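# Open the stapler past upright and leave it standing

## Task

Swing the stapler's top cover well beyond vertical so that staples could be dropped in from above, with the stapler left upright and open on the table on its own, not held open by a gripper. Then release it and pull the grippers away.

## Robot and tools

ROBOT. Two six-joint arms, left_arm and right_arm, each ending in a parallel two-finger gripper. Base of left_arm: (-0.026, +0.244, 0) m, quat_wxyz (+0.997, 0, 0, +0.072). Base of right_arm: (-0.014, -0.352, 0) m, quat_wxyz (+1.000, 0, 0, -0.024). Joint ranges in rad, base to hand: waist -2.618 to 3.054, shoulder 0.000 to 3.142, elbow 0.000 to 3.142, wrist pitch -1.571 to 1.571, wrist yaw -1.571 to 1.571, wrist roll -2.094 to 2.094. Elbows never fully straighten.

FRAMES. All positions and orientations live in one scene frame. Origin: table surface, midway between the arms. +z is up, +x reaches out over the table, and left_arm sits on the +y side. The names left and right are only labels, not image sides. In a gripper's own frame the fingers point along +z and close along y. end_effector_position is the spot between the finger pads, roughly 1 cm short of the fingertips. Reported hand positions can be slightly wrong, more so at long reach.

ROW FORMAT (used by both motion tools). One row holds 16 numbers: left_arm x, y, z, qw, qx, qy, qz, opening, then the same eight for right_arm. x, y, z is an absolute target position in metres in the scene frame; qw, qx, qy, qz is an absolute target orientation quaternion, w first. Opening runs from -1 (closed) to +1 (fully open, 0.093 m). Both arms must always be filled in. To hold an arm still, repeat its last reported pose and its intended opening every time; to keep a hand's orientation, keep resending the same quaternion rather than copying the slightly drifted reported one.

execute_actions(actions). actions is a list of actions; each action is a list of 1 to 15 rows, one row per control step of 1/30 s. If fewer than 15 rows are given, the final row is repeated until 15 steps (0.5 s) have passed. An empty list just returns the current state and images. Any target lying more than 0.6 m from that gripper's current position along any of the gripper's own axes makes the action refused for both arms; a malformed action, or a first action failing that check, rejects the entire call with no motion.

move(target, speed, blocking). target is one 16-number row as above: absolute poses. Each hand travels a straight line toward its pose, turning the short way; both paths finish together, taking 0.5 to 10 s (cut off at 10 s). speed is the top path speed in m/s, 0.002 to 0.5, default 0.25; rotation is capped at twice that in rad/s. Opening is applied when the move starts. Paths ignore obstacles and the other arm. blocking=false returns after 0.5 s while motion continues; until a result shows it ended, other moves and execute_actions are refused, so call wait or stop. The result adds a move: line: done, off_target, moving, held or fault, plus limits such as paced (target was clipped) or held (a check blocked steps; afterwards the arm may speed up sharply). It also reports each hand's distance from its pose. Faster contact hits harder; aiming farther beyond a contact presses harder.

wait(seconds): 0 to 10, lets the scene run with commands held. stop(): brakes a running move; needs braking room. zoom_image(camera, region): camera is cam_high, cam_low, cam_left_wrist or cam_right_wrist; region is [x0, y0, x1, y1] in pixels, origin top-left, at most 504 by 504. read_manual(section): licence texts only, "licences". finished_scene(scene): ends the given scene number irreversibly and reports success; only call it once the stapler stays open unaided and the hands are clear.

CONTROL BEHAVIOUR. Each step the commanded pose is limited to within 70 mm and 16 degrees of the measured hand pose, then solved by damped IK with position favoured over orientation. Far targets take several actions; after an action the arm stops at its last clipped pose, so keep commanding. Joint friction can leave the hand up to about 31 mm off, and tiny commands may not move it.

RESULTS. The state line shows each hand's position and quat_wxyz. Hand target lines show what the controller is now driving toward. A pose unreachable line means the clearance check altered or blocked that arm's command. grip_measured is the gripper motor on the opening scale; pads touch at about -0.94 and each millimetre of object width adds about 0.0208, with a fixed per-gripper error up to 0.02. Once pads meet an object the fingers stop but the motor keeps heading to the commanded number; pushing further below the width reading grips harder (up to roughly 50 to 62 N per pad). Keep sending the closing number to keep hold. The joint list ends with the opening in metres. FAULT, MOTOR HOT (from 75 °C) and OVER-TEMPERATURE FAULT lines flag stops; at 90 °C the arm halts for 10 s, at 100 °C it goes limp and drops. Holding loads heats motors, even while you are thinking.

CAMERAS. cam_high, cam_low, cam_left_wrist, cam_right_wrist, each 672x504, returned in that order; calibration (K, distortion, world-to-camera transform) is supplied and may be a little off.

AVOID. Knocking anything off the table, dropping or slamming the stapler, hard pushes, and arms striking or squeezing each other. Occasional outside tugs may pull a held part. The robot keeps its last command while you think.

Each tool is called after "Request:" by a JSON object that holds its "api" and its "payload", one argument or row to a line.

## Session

Request:
{"api": "execute_actions", "payload": {
  "actions": []
}}

Scene clock: 0.00 s.
left_arm: end_effector_position=(+0.2241, +0.5568, +0.3860) grip_measured=+1.000 end_effector_quat_wxyz=(-0.416, +0.733, -0.466, +0.268) | right_arm: end_effector_position=(+0.0887, -0.0049, +0.3024) grip_measured=+1.000 end_effector_quat_wxyz=(-0.551, +0.792, -0.254, +0.070)
Joint positions: left_arm=[ 0.989  1.534  1.881 -1.007  0.588 -1.17   0.093] | right_arm=[ 1.443  1.072  1.034 -0.366  0.24  -1.285  0.093]
Joint velocities: left_arm=[ 0.002 -0.002  0.007 -0.11  -0.007 -0.022  0.   ] | right_arm=[ 0.002 -0.012  0.002  0.095  0.007 -0.11   0.   ]
Hand target (left_arm): +0.224, +0.557, +0.386; -0.416, +0.733, -0.466, +0.268
Hand target (right_arm): +0.089, -0.005, +0.302; -0.551, +0.792, -0.254, +0.070
camera_calibration (this result's frames):
cam_left_wrist: T_world_to_cam=[[0.47334, 0.204776, 0.856748, -0.546921], [0.0622596, -0.977949, 0.199347, 0.496634], [0.878677, -0.0410182, -0.475652, 0.0923529], [0, 0, 0, 1]] pos_world=[0.146811, 0.601467, 0.413499]
cam_right_wrist: T_world_to_cam=[[0.331468, 0.269067, 0.904285, -0.302779], [0.615447, -0.788128, 0.00891124, -0.0205506], [0.71509, 0.553586, -0.426836, 0.149452], [0, 0, 0, 1]] pos_world=[0.00613777, -0.0174631, 0.337773]

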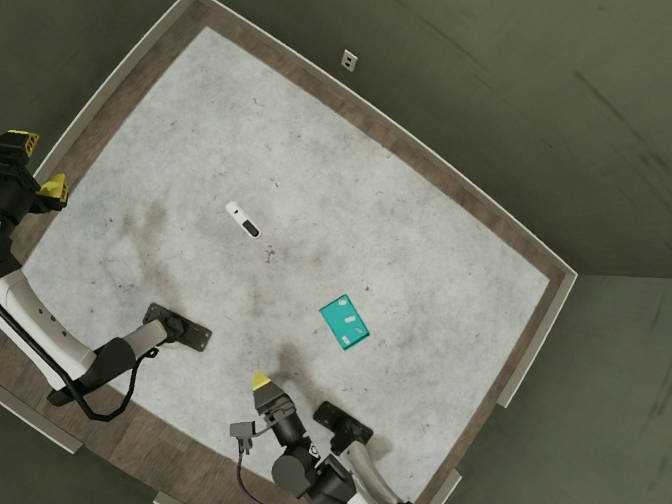

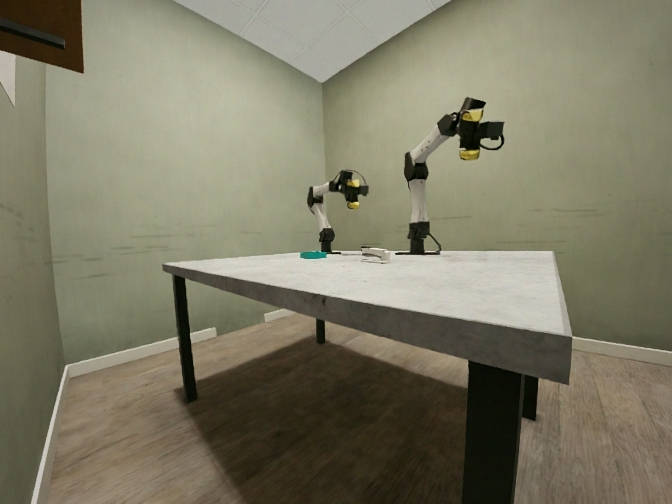

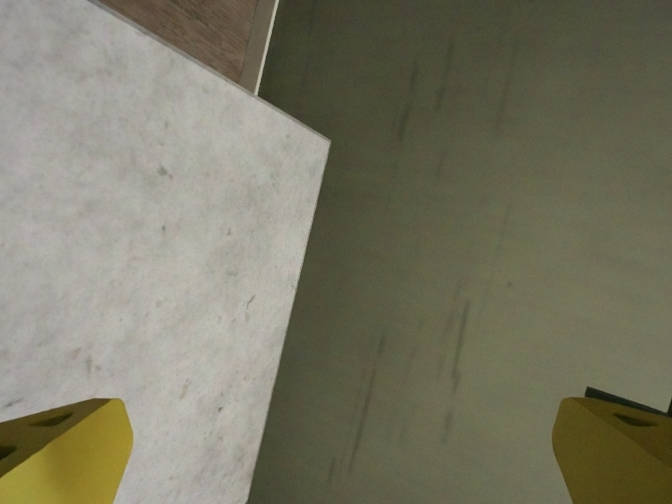

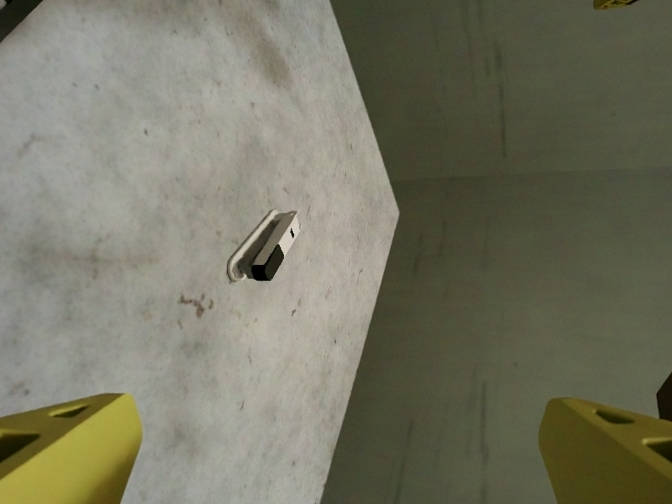

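Request:
{"api": "move", "payload": {
  "target": [0.33,0.42,0.2,0.273,0.704,0.56,-0.343,0.4,0.32,0.105,0.05,0.403,-0.534,0.671,0.321,0.5]
}}

Scene clock: 17.60 s.
left_arm: end_effector_position=(+0.3330, +0.4209, +0.2114) grip_measured=+0.401 end_effector_quat_wxyz=(+0.192, +0.932, -0.166, +0.260) | right_arm: end_effector_position=(+0.3102, +0.1035, +0.0453) grip_measured=+0.503 end_effector_quat_wxyz=(+0.396, -0.540, +0.672, +0.316)
Joint positions: left_arm=[ 0.576  2.032  2.067 -1.575  0.658 -2.081  0.064] | right_arm=[ 0.866  2.182  1.243  0.366 -0.458 -0.283  0.069]
Joint velocities: left_arm=[ 0.002  0.012 -0.002  0.022 -0.022  0.022 -0.001] | right_arm=[-0.007 -0.007  0.007 -0.007 -0.081 -0.037 -0.   ]
Hand target (left_arm): +0.329, +0.420, +0.200; +0.213, +0.932, -0.151, +0.250
Hand target (right_arm): +0.318, +0.105, +0.047; +0.401, -0.534, +0.671, +0.320
Off the commanded pose (left_arm): 0.012 m, 117 deg; orientation clipped at the last step of the last action.
Off the commanded pose (right_arm): 0.011 m, 1 deg.
joint sent to its limit (left arm) — the command would take joint 4 (wrist pitch) past its lower limit and joint 6 (wrist roll) past its lower limit, so those joints were sent only as far as their limits.
move: off_target (left_arm, right_arm); limits=paced
camera_calibration (this result's frames):
cam_left_wrist: T_world_to_cam=[[0.426347, 0.864008, -0.267803, -0.445105], [0.564135, -0.0225451, 0.825375, -0.309811], [0.707093, -0.502973, -0.497029, 0.16414], [0, 0, 0, 1]] pos_world=[0.248482, 0.460147, 0.218092]
cam_right_wrist: T_world_to_cam=[[0.977412, -0.211303, -0.00406803, -0.282329], [-0.173613, -0.791795, -0.585593, 0.20297], [0.120517, 0.573072, -0.810595, 0.0211194], [0, 0, 0, 1]] pos_world=[0.308645, 0.0889507, 0.134829]

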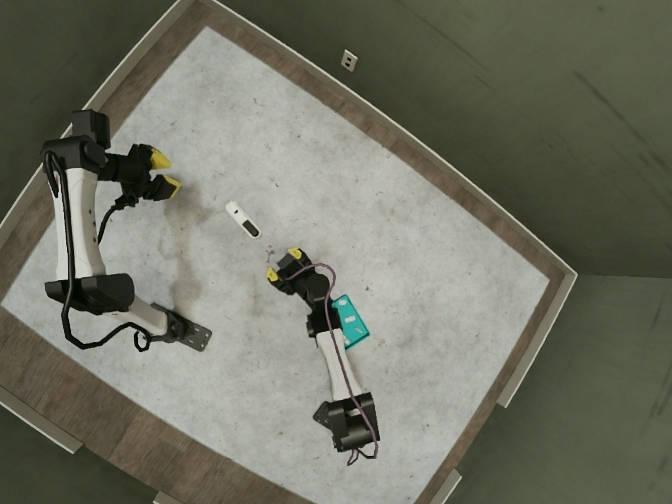

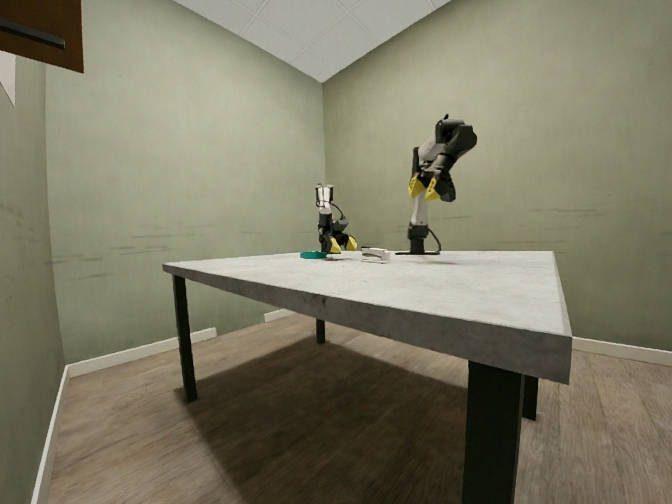

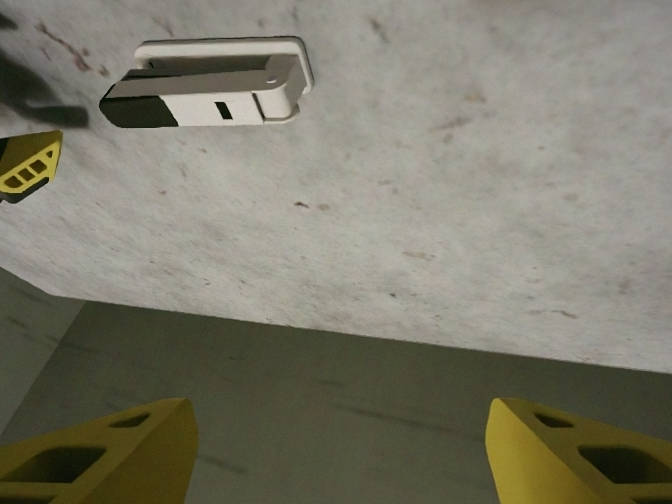

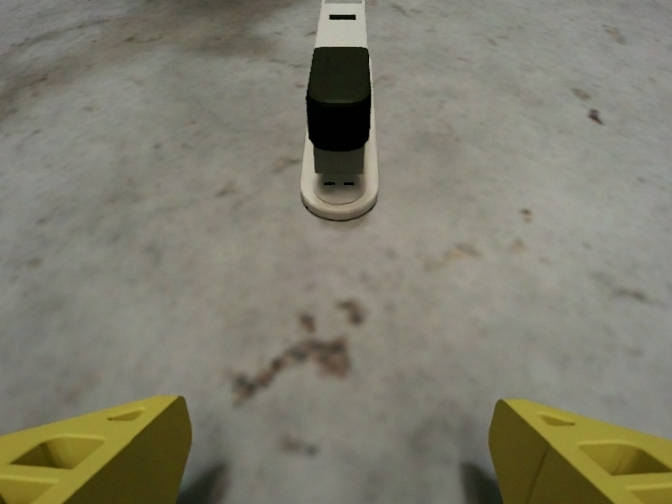

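Request:
{"api": "move", "payload": {
  "target": [0.33,0.42,0.2,0.25,-0.2,0.94,0.05,0.4,0.33,0.175,0.022,0.403,-0.534,0.671,0.321,0.4],
  "speed": 0.35
}}

Request:
{"api": "move", "payload": {
  "target": [0.36,0.37,0.14,0.19,0.74,0.6,-0.24,0.4,0.336,0.203,0.012,0.403,-0.534,0.671,0.321,0.4],
  "speed": 0.3
}}

Scene clock: 28.77 s.
left_arm: end_effector_position=(+0.3313, +0.4238, +0.2009) grip_measured=+0.401 end_effector_quat_wxyz=(+0.246, -0.209, +0.945, +0.050) | right_arm: end_effector_position=(+0.3319, +0.1690, +0.0281) grip_measured=+0.403 end_effector_quat_wxyz=(+0.410, -0.533, +0.666, +0.322)
Joint positions: left_arm=[ 0.336  1.619  1.521 -0.967  0.029  0.037  0.064] | right_arm=[ 0.925  2.418  1.557  0.34  -0.409 -0.234  0.065]
Joint velocities: left_arm=[ 0.017 -0.007 -0.012  0.022 -0.066 -0.051 -0.   ] | right_arm=[ 0.002 -0.007 -0.017  0.081 -0.007  0.037 -0.   ]
Hand target (left_arm): +0.330, +0.421, +0.201; +0.249, -0.203, +0.946, +0.051
Hand target (right_arm): +0.329, +0.175, +0.022; +0.403, -0.534, +0.670, +0.321
Off the commanded pose (left_arm): 0.004 m, 1 deg.
Off the commanded pose (right_arm): 0.009 m, 1 deg.
move: done
camera_calibration (this result's frames):
cam_left_wrist: T_world_to_cam=[[0.408542, -0.912713, -0.00688699, 0.256736], [-0.909319, -0.406347, -0.0895592, 0.53447], [0.0789434, 0.0428512, -0.995958, 0.238633], [0, 0, 0, 1]] pos_world=[0.362278, 0.441281, 0.287303]
cam_right_wrist: T_world_to_cam=[[0.976074, -0.217435, 0.000966531, -0.288488], [-0.171197, -0.771236, -0.613095, 0.244989], [0.134054, 0.598261, -0.790008, -0.0423325], [0, 0, 0, 1]] pos_world=[0.329202, 0.151543, 0.117037]

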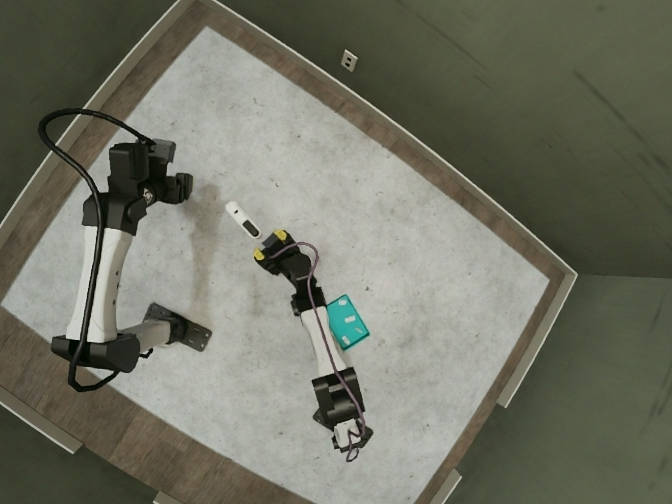

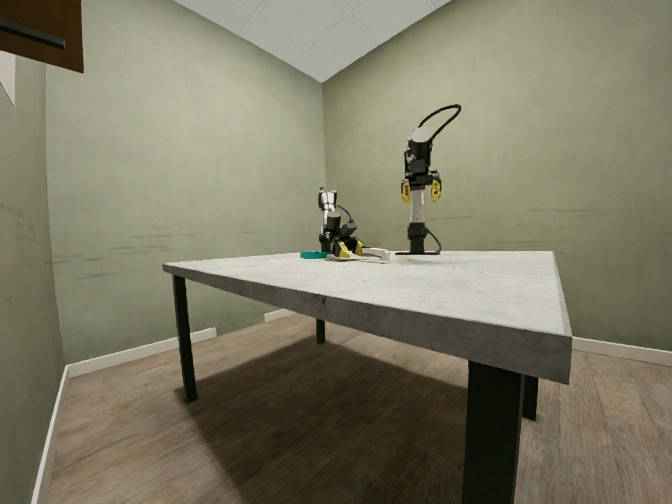

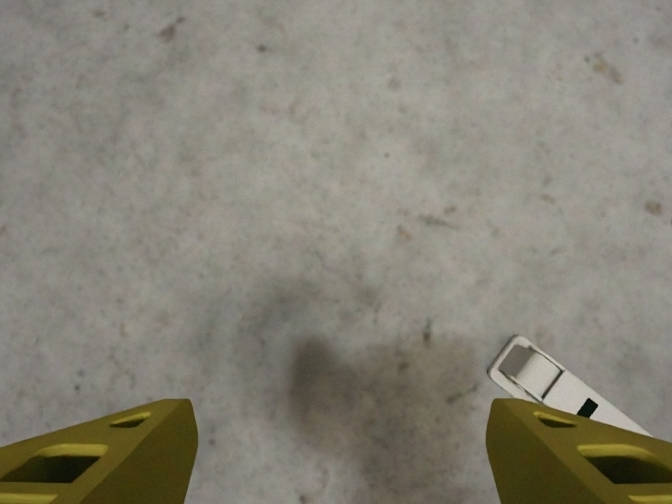

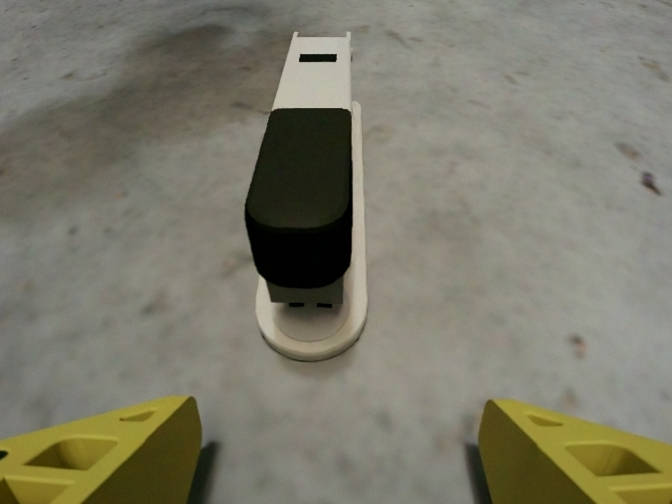

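Scene clock: 33.00 s.
left_arm: end_effector_position=(+0.3574, +0.3705, +0.1407) grip_measured=+0.401 end_effector_quat_wxyz=(+0.211, +0.683, +0.690, -0.113) | right_arm: end_effector_position=(+0.3419, +0.1953, +0.0190) grip_measured=+0.403 end_effector_quat_wxyz=(+0.411, -0.532, +0.667, +0.321)
Joint positions: left_arm=[ 0.367  2.179  2.071 -1.573  0.473  2.098  0.064] | right_arm=[ 0.944  2.525  1.725  0.284 -0.388 -0.221  0.065]
Joint velocities: left_arm=[-0.007 -0.017  0.022 -0.022 -0.022 -0.037  0.   ] | right_arm=[-0.017 -0.002  0.002  0.051  0.037  0.007 -0.002]
Hand target (left_arm): +0.360, +0.369, +0.139; +0.207, +0.688, +0.686, -0.115
Hand target (right_arm): +0.335, +0.202, +0.012; +0.403, -0.534, +0.671, +0.321
Off the commanded pose (left_arm): 0.003 m, 19 deg; orientation clipped at the last step of the last action.
Off the commanded pose (right_arm): 0.012 m, 1 deg.
joint sent to its limit (left arm) — the command would take joint 4 (wrist pitch) past its lower limit and joint 6 (wrist roll) past its upper limit, so those joints were sent only as far as their limits.
move: off_target (left_arm, right_arm); limits=paced
camera_calibration (this result's frames):
cam_left_wrist: T_world_to_cam=[[-0.988813, -0.0283458, -0.14644, 0.388492], [-0.0214975, 0.998609, -0.0481387, -0.31254], [0.147601, -0.0444521, -0.988048, 0.185548], [0, 0, 0, 1]] pos_world=[0.35004, 0.331365, 0.225176]
cam_right_wrist: T_world_to_cam=[[0.974959, -0.222384, 0.000931648, -0.291146], [-0.175138, -0.770392, -0.613044, 0.262561], [0.137049, 0.597529, -0.790049, -0.0674133], [0, 0, 0, 1]] pos_world=[0.339079, 0.17781, 0.107973]

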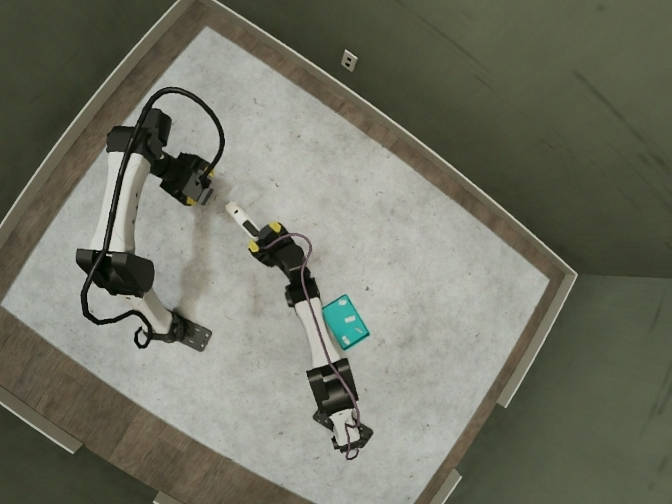

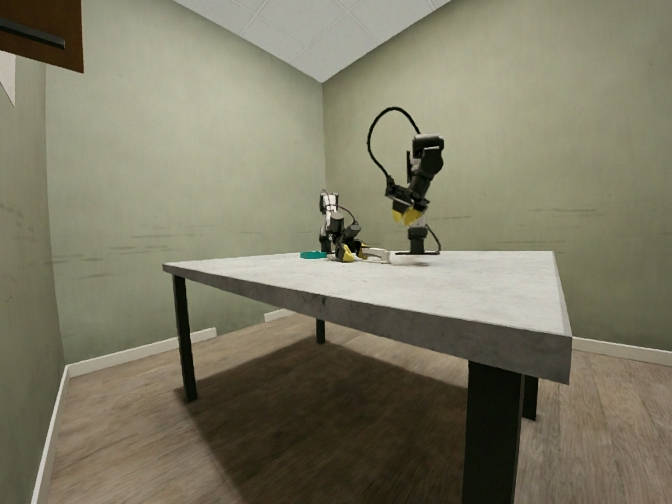

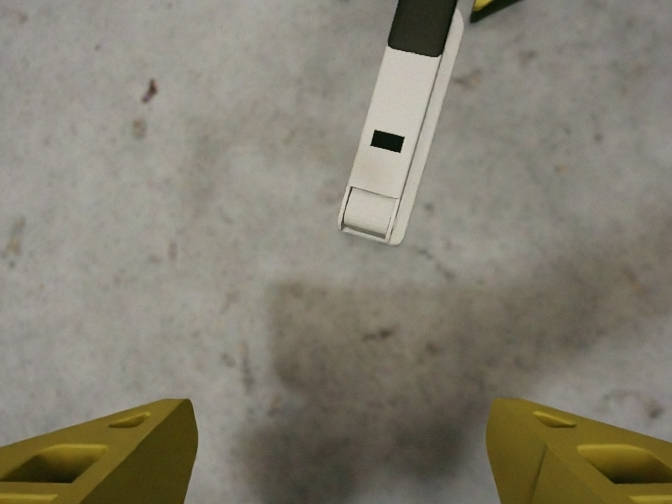

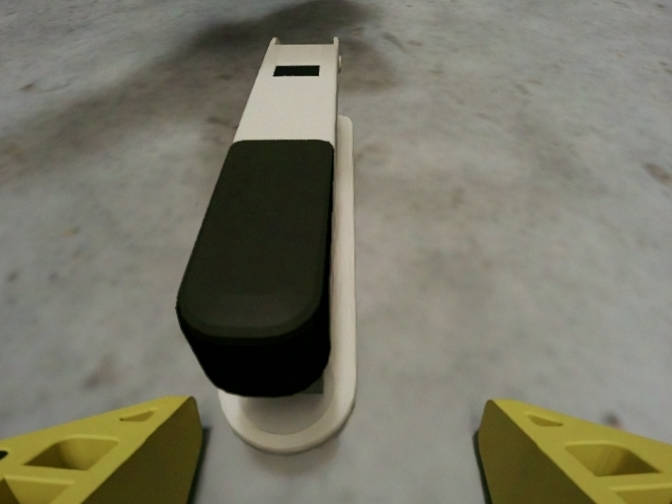

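Request:
{"api": "move", "payload": {
  "target": [0.3,0.36,0.15,0.336,0.578,0.689,-0.282,0.4,0.32,0.212,0.005,0.403,-0.534,0.671,0.321,0.4],
  "speed": 0.1
}}

Scene clock: 42.70 s.
left_arm: end_effector_position=(+0.3050, +0.3621, +0.1473) grip_measured=+0.401 end_effector_quat_wxyz=(+0.336, +0.554, +0.733, -0.206) | right_arm: end_effector_position=(+0.3248, +0.2083, +0.0196) grip_measured=+0.403 end_effector_quat_wxyz=(+0.410, -0.534, +0.665, +0.323)
Joint positions: left_arm=[ 0.538  2.037  1.736 -1.576  0.763  2.098  0.064] | right_arm=[ 0.984  2.525  1.725  0.291 -0.359 -0.203  0.065]
Joint velocities: left_arm=[-0.002 -0.002  0.012 -0.037  0.066  0.022 -0.   ] | right_arm=[ 0.017  0.007 -0.022 -0.007 -0.022 -0.007  0.001]
Hand target (left_arm): +0.301, +0.360, +0.149; +0.341, +0.549, +0.734, -0.210
Hand target (right_arm): +0.319, +0.211, +0.005; +0.403, -0.534, +0.671, +0.321
Off the commanded pose (left_arm): 0.006 m, 10 deg.
Off the commanded pose (right_arm): 0.016 m, 1 deg.
joint sent to its limit (left arm) — the command would take joint 4 (wrist pitch) past its lower limit and joint 6 (wrist roll) past its upper limit, so those joints were sent only as far as their limits.
move: off_target (left_arm, right_arm)
camera_calibration (this result's frames):
cam_left_wrist: T_world_to_cam=[[-0.951554, -0.294519, -0.0883397, 0.413815], [-0.241314, 0.893354, -0.379061, -0.151031], [0.190559, -0.339379, -0.921146, 0.283285], [0, 0, 0, 1]] pos_world=[0.303339, 0.352942, 0.240253]
cam_right_wrist: T_world_to_cam=[[0.976406, -0.215943, 0.000901218, -0.273373], [-0.169961, -0.771055, -0.613668, 0.268419], [0.133212, 0.599036, -0.789564, -0.0714586], [0, 0, 0, 1]] pos_world=[0.322063, 0.190739, 0.108545]

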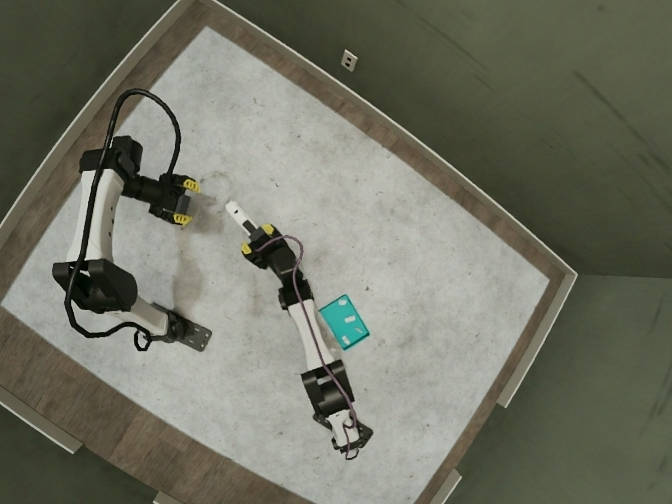

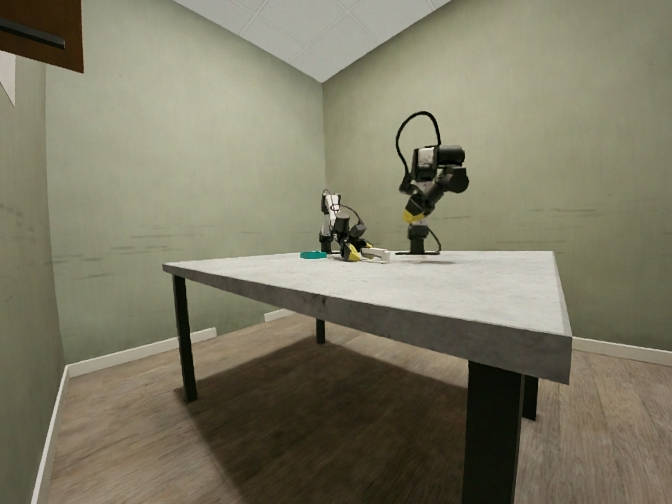

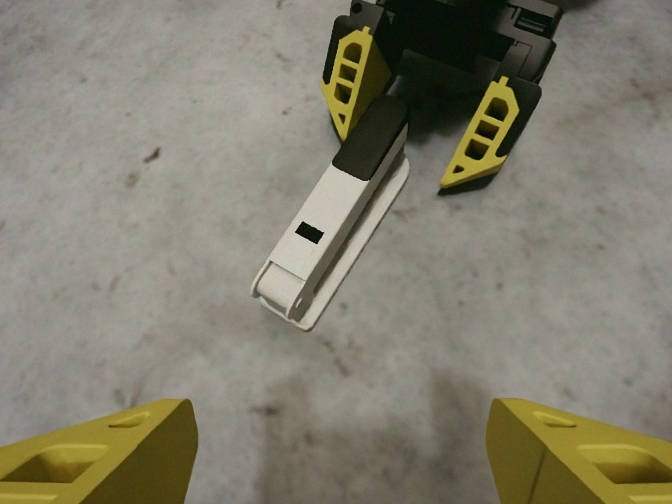

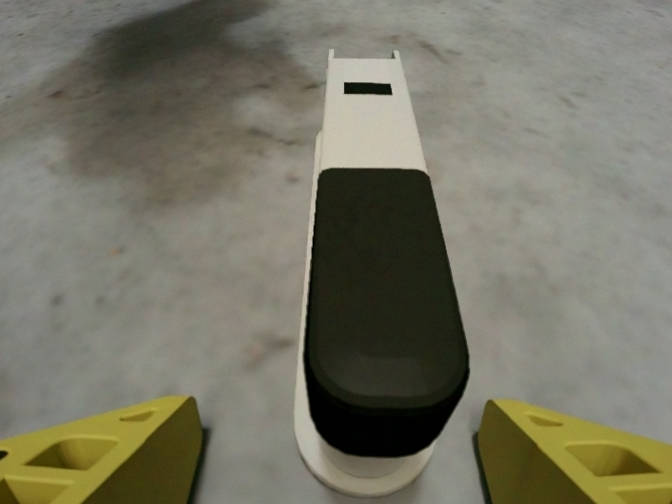

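Request:
{"api": "move", "payload": {
  "target": [0.3,0.36,0.15,0.336,0.554,0.733,-0.206,0.4,0.334,0.214,-0.006,0.403,-0.534,0.671,0.321,0.4],
  "speed": 0.05
}}

Request:
{"api": "move", "payload": {
  "target": [0.3,0.36,0.15,0.336,0.554,0.733,-0.206,0.4,0.334,0.214,-0.002,0.403,-0.534,0.671,0.321,-0.55]
}}

Request:
{"api": "zoom_image", "payload": {
  "camera": "cam_low",
  "region": [320, 220, 410, 275]
}}

Scene clock: 49.10 s.
left_arm: end_effector_position=(+0.3053, +0.3619, +0.1476) grip_measured=+0.401 end_effector_quat_wxyz=(+0.337, +0.553, +0.733, -0.206) | right_arm: end_effector_position=(+0.3297, +0.2170, +0.0140) grip_measured=+0.403 end_effector_quat_wxyz=(+0.416, -0.534, +0.659, +0.328)
Joint positions: left_arm=[ 0.538  2.037  1.736 -1.576  0.765  2.098  0.064] | right_arm=[ 0.984  2.575  1.782  0.304 -0.367 -0.202  0.065]
Joint velocities: left_arm=[ 0.002  0.012  0.002  0.051 -0.007  0.022  0.   ] | right_arm=[-0.012 -0.002  0.002  0.037 -0.066 -0.022 -0.   ]
Hand target (left_arm): +0.300, +0.360, +0.150; +0.336, +0.554, +0.733, -0.206
Hand target (right_arm): +0.333, +0.213, -0.006; +0.403, -0.534, +0.671, +0.321
Off the commanded pose (left_arm): 0.006 m, 0 deg.
Off the commanded pose (right_arm): 0.021 m, 2 deg.
joint sent to its limit (left arm) — the command would take joint 6 (wrist roll) past its upper limit, so that joint was sent only as far as its limit.
move: off_target (right_arm)
camera_calibration (this result's frames):
cam_left_wrist: T_world_to_cam=[[-0.951174, -0.295461, -0.0892805, 0.414413], [-0.241425, 0.892407, -0.381214, -0.149985], [0.192308, -0.341046, -0.920166, 0.283364], [0, 0, 0, 1]] pos_world=[0.303475, 0.352931, 0.240565]
cam_right_wrist: T_world_to_cam=[[0.977772, -0.209613, 0.00500235, -0.27817], [-0.15997, -0.761199, -0.628479, 0.267293], [0.135545, 0.613709, -0.77781, -0.0858985], [0, 0, 0, 1]] pos_world=[0.326389, 0.197872, 0.102567]

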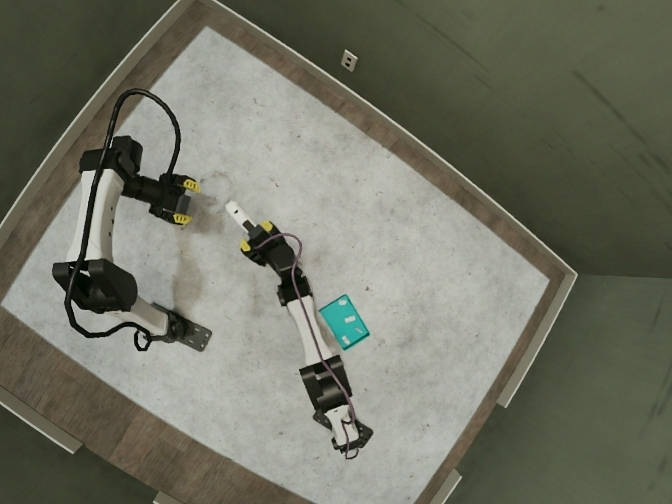

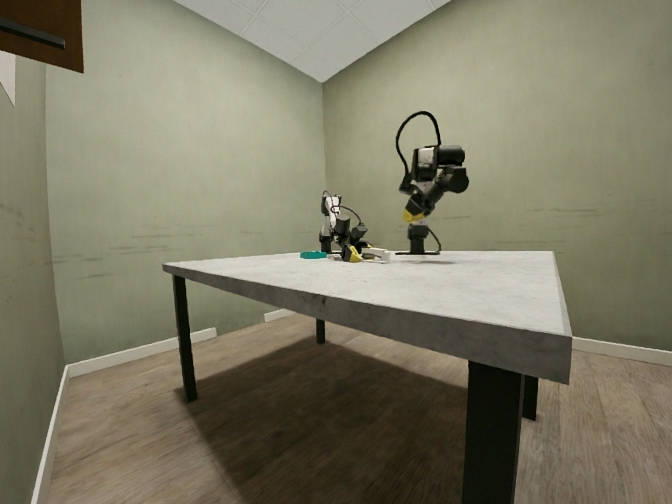

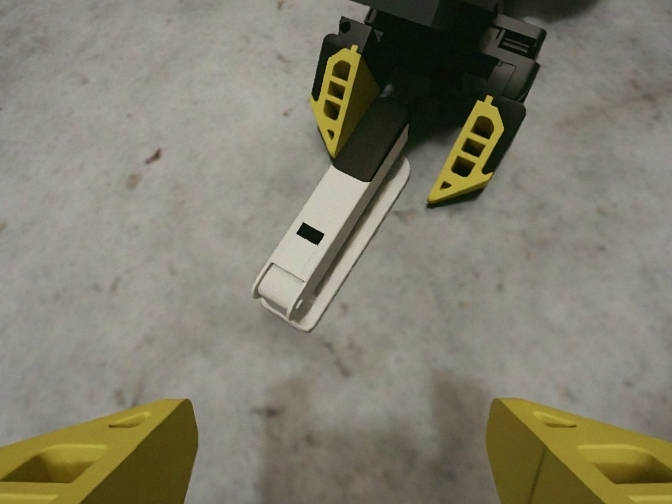

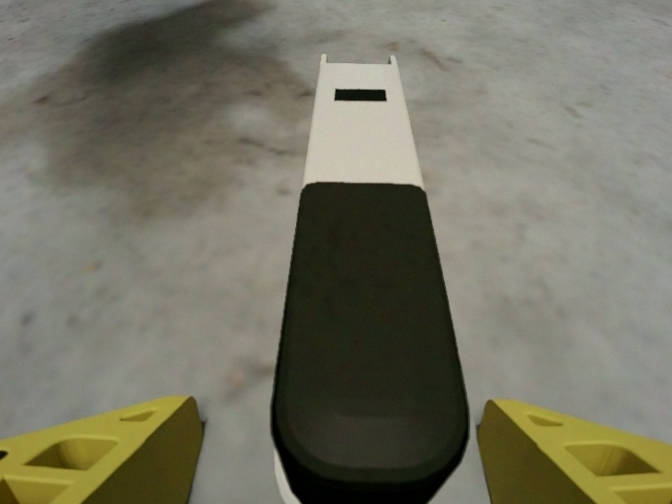

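Scene clock: 49.80 s.
left_arm: end_effector_position=(+0.3053, +0.3619, +0.1476) grip_measured=+0.401 end_effector_quat_wxyz=(+0.337, +0.553, +0.733, -0.206) | right_arm: end_effector_position=(+0.3295, +0.2173, +0.0145) grip_measured=-0.424 end_effector_quat_wxyz=(+0.417, -0.534, +0.658, +0.329)
Joint positions: left_arm=[ 0.538  2.037  1.736 -1.576  0.765  2.098  0.064] | right_arm=[ 0.984  2.575  1.782  0.307 -0.369 -0.202  0.025]
Joint velocities: left_arm=[ 0.002 -0.002  0.002 -0.066  0.081  0.051  0.   ] | right_arm=[-0.017 -0.017 -0.007 -0.051 -0.051 -0.022  0.001]
Hand target (left_arm): +0.300, +0.360, +0.150; +0.336, +0.554, +0.733, -0.206
Hand target (right_arm): +0.333, +0.213, -0.002; +0.403, -0.534, +0.671, +0.321
Off the commanded pose (left_arm): 0.006 m, 0 deg.
Off the commanded pose (right_arm): 0.017 m, 2 deg.
joint sent to its limit (left arm) — the command would take joint 6 (wrist roll) past its upper limit, so that joint was sent only as far as its limit.
move: off_target (right_arm)
camera_calibration (this result's frames):
cam_left_wrist: T_world_to_cam=[[-0.951174, -0.295461, -0.0892805, 0.414413], [-0.241425, 0.892407, -0.381214, -0.149985], [0.192308, -0.341046, -0.920166, 0.283364], [0, 0, 0, 1]] pos_world=[0.303475, 0.352931, 0.240565]
cam_right_wrist: T_world_to_cam=[[0.97812, -0.207978, 0.00512875, -0.278432], [-0.158288, -0.759973, -0.630386, 0.267028], [0.135004, 0.615781, -0.776265, -0.0859473], [0, 0, 0, 1]] pos_world=[0.32621, 0.197951, 0.103041]

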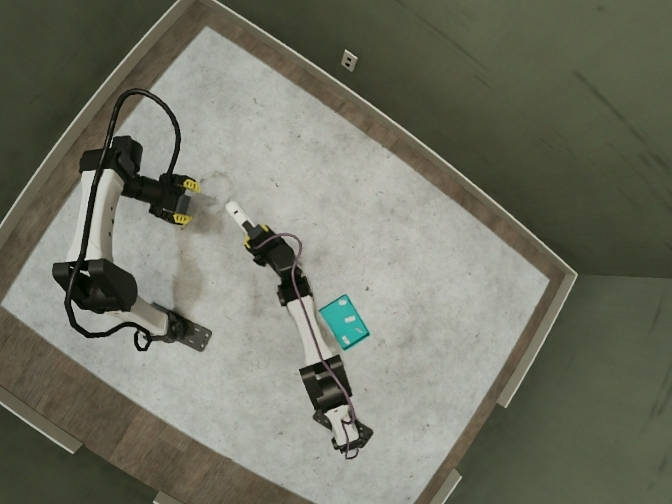

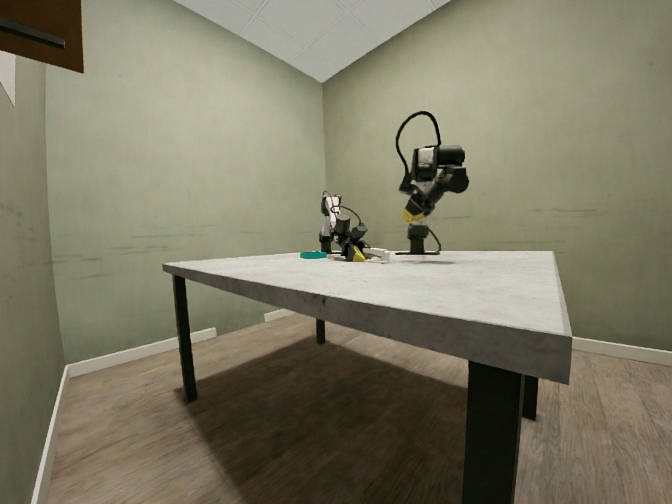

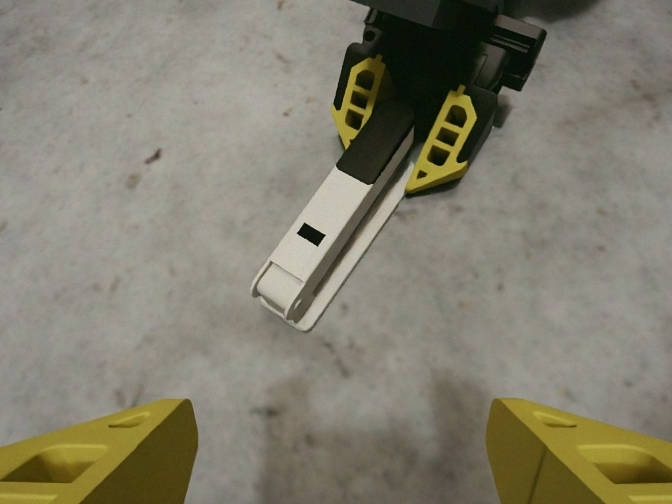

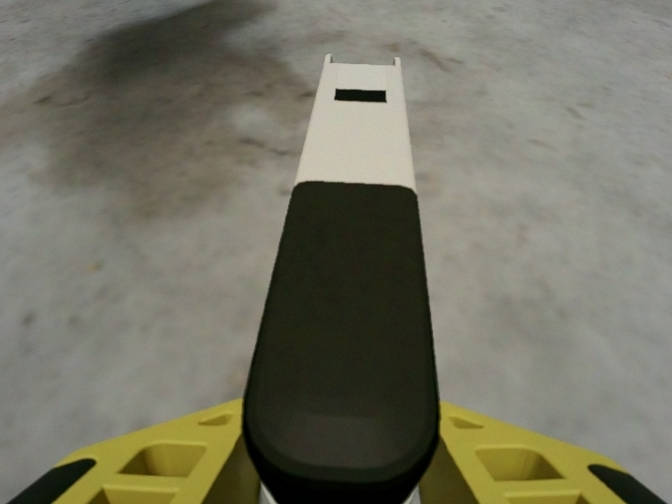

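Region (320, 220, 410, 275) of cam_low's 672x504 image, scaled by 5.600, with more detail than that image has.

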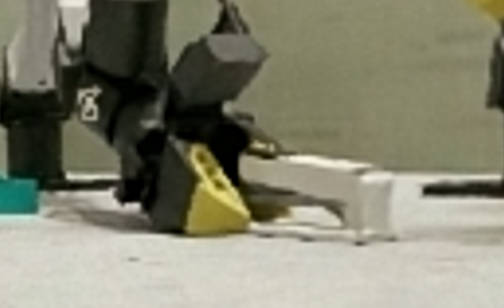

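Request:
{"api": "move", "payload": {
  "target": [0.31,0.3,0.15,0.336,0.578,0.689,-0.282,0.3,0.34,0.05,0.012,0.303,-0.693,0.504,0.417,-0.55],
  "speed": 0.12
}}

Request:
{"api": "move", "payload": {
  "target": [0.325,0.13,0.09,0.336,0.578,0.689,-0.282,0.3,0.34,0.05,0.004,0.303,-0.693,0.504,0.417,-0.55],
  "speed": 0.2
}}

Scene clock: 59.13 s.
left_arm: end_effector_position=(+0.3138, +0.3058, +0.1477) grip_measured=+0.301 end_effector_quat_wxyz=(+0.343, +0.577, +0.697, -0.254) | right_arm: end_effector_position=(+0.3390, +0.0529, +0.0138) grip_measured=-0.424 end_effector_quat_wxyz=(-0.305, +0.697, -0.504, -0.408)
Joint positions: left_arm=[ 0.404  2.026  1.681 -1.577  0.827  2.085  0.06 ] | right_arm=[ 0.634  2.444  1.697 -0.353 -1.001 -1.043  0.025]
Joint velocities: left_arm=[-0.017  0.002 -0.002 -0.022 -0.022  0.022 -0.001] | right_arm=[-0.002  0.007  0.007 -0.051 -0.037 -0.066  0.   ]
Hand target (left_arm): +0.310, +0.300, +0.150; +0.343, +0.573, +0.697, -0.263
Hand target (right_arm): +0.341, +0.050, +0.011; -0.301, +0.695, -0.504, -0.416
Off the commanded pose (left_arm): 0.007 m, 3 deg.
Off the commanded pose (right_arm): 0.004 m, 1 deg.
joint sent to its limit (left arm) — the command would take joint 4 (wrist pitch) past its lower limit, so that joint was sent only as far as its limit.
move: off_target (left_arm)
camera_calibration (this result's frames):
cam_left_wrist: T_world_to_cam=[[-0.978019, -0.200019, -0.058918, 0.38071], [-0.153413, 0.881611, -0.446348, -0.112583], [0.141221, -0.427498, -0.892918, 0.301149], [0, 0, 0, 1]] pos_world=[0.312542, 0.304144, 0.241081]
cam_right_wrist: T_world_to_cam=[[0.949979, 0.312252, 0.00616252, -0.339843], [0.255399, -0.765354, -0.590766, 0.00263328], [-0.179752, 0.562789, -0.806819, 0.123414], [0, 0, 0, 1]] pos_world=[0.344355, 0.0386759, 0.103223]

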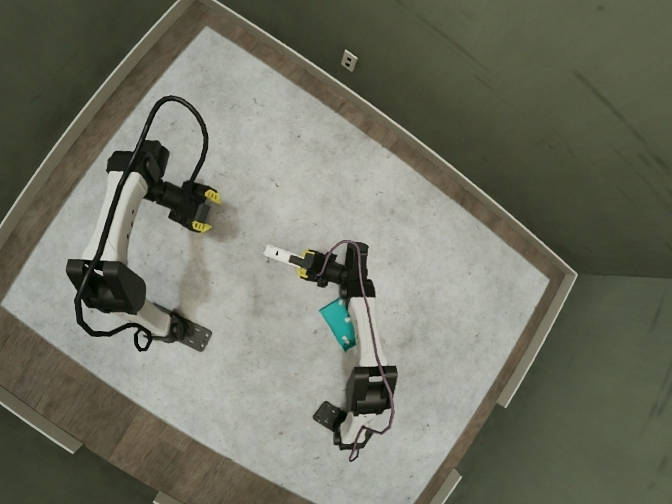

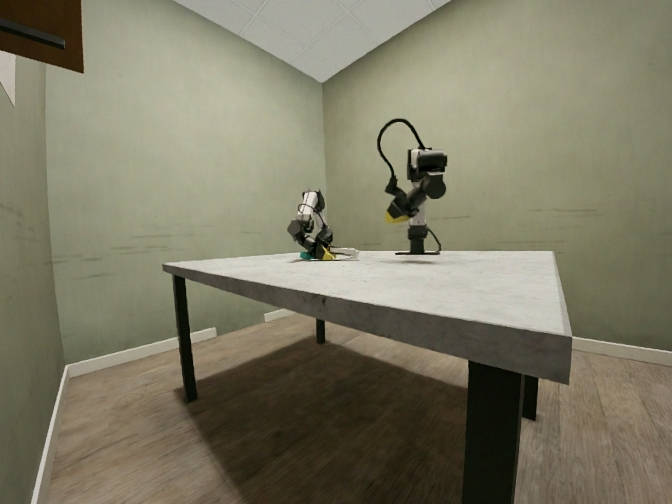

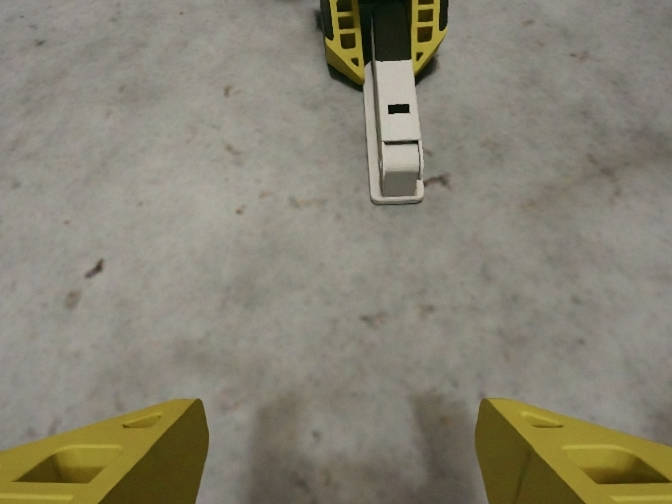

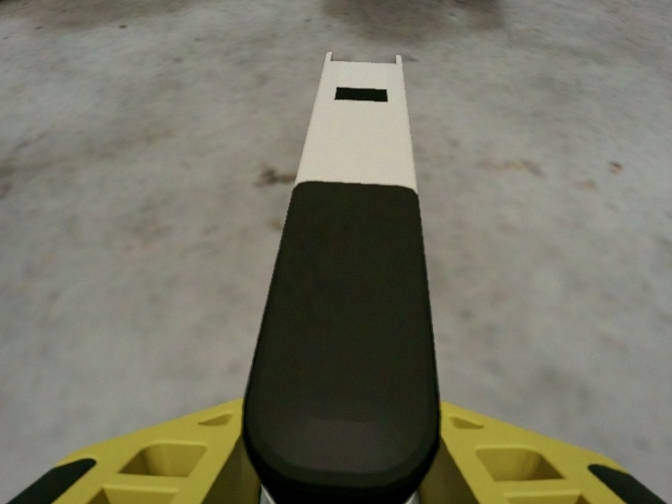

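Scene clock: 60.80 s.
left_arm: end_effector_position=(+0.3292, +0.1306, +0.0904) grip_measured=+0.301 end_effector_quat_wxyz=(+0.338, +0.578, +0.688, -0.282) | right_arm: end_effector_position=(+0.3392, +0.0528, +0.0114) grip_measured=-0.424 end_effector_quat_wxyz=(-0.305, +0.697, -0.504, -0.409)
Joint positions: left_arm=[-0.09   1.837  1.183 -0.759  0.901  1.375  0.06 ] | right_arm=[ 0.633  2.45   1.697 -0.347 -1.004 -1.043  0.025]
Joint velocities: left_arm=[-0.007 -0.002  0.002  0.037 -0.037 -0.11  -0.001] | right_arm=[0.007 0.007 0.012 0.037 0.066 0.022 0.001]
Hand target (left_arm): +0.326, +0.130, +0.090; +0.337, +0.577, +0.689, -0.280
Hand target (right_arm): +0.340, +0.050, +0.004; -0.303, +0.693, -0.504, -0.417
Off the commanded pose (left_arm): 0.004 m, 0 deg.
Off the commanded pose (right_arm): 0.008 m, 1 deg.
move: done
camera_calibration (this result's frames):
cam_left_wrist: T_world_to_cam=[[-0.985461, -0.168545, -0.0214525, 0.352336], [-0.138455, 0.869806, -0.47357, 0.0177664], [0.0984771, -0.463714, -0.880495, 0.190586], [0, 0, 0, 1]] pos_world=[0.330904, 0.132308, 0.183782]
cam_right_wrist: T_world_to_cam=[[0.949796, 0.31283, 0.00507397, -0.339963], [0.254796, -0.763979, -0.592803, 0.00131977], [-0.18157, 0.564334, -0.805332, 0.12205], [0, 0, 0, 1]] pos_world=[0.34472, 0.0384818, 0.100798]

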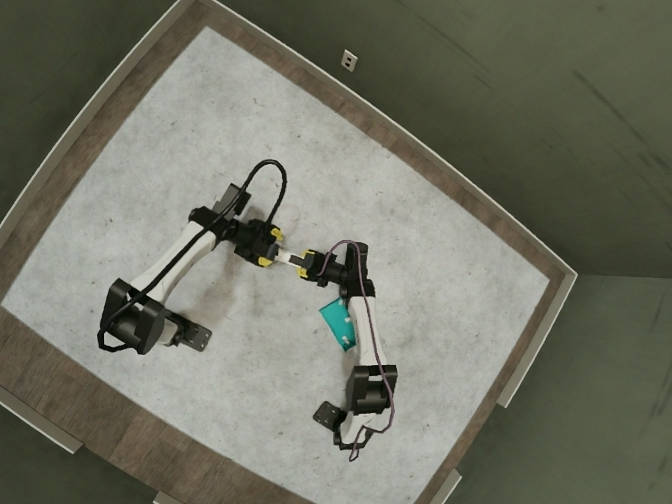

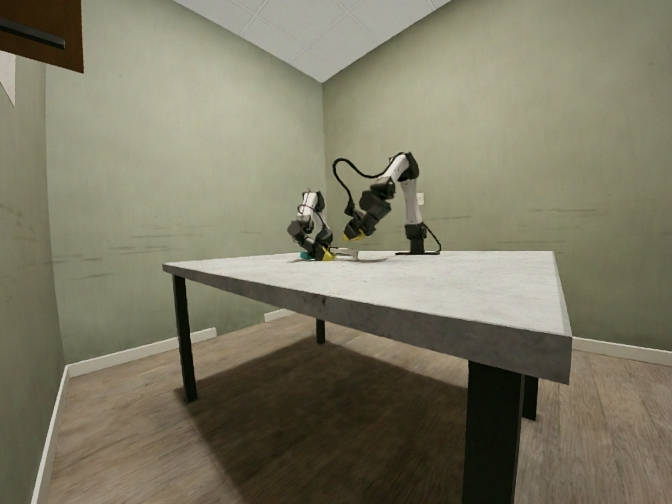

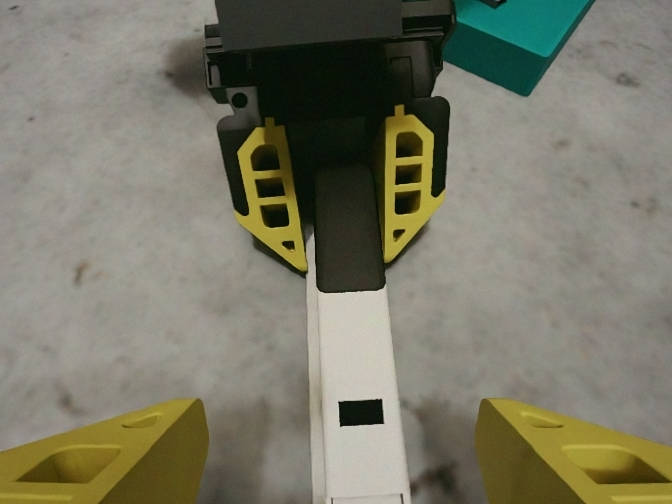

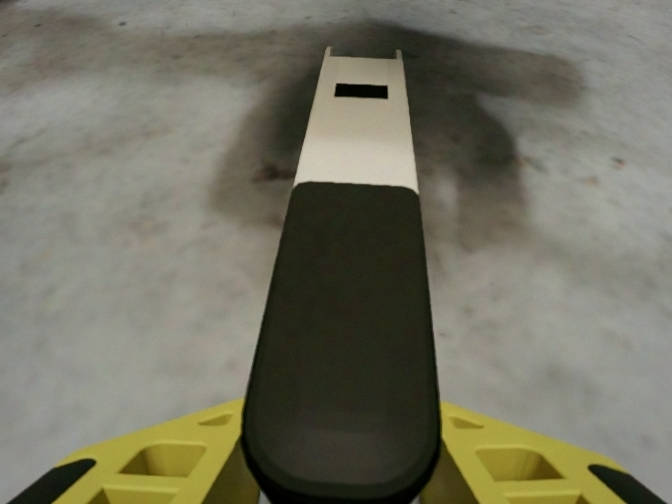

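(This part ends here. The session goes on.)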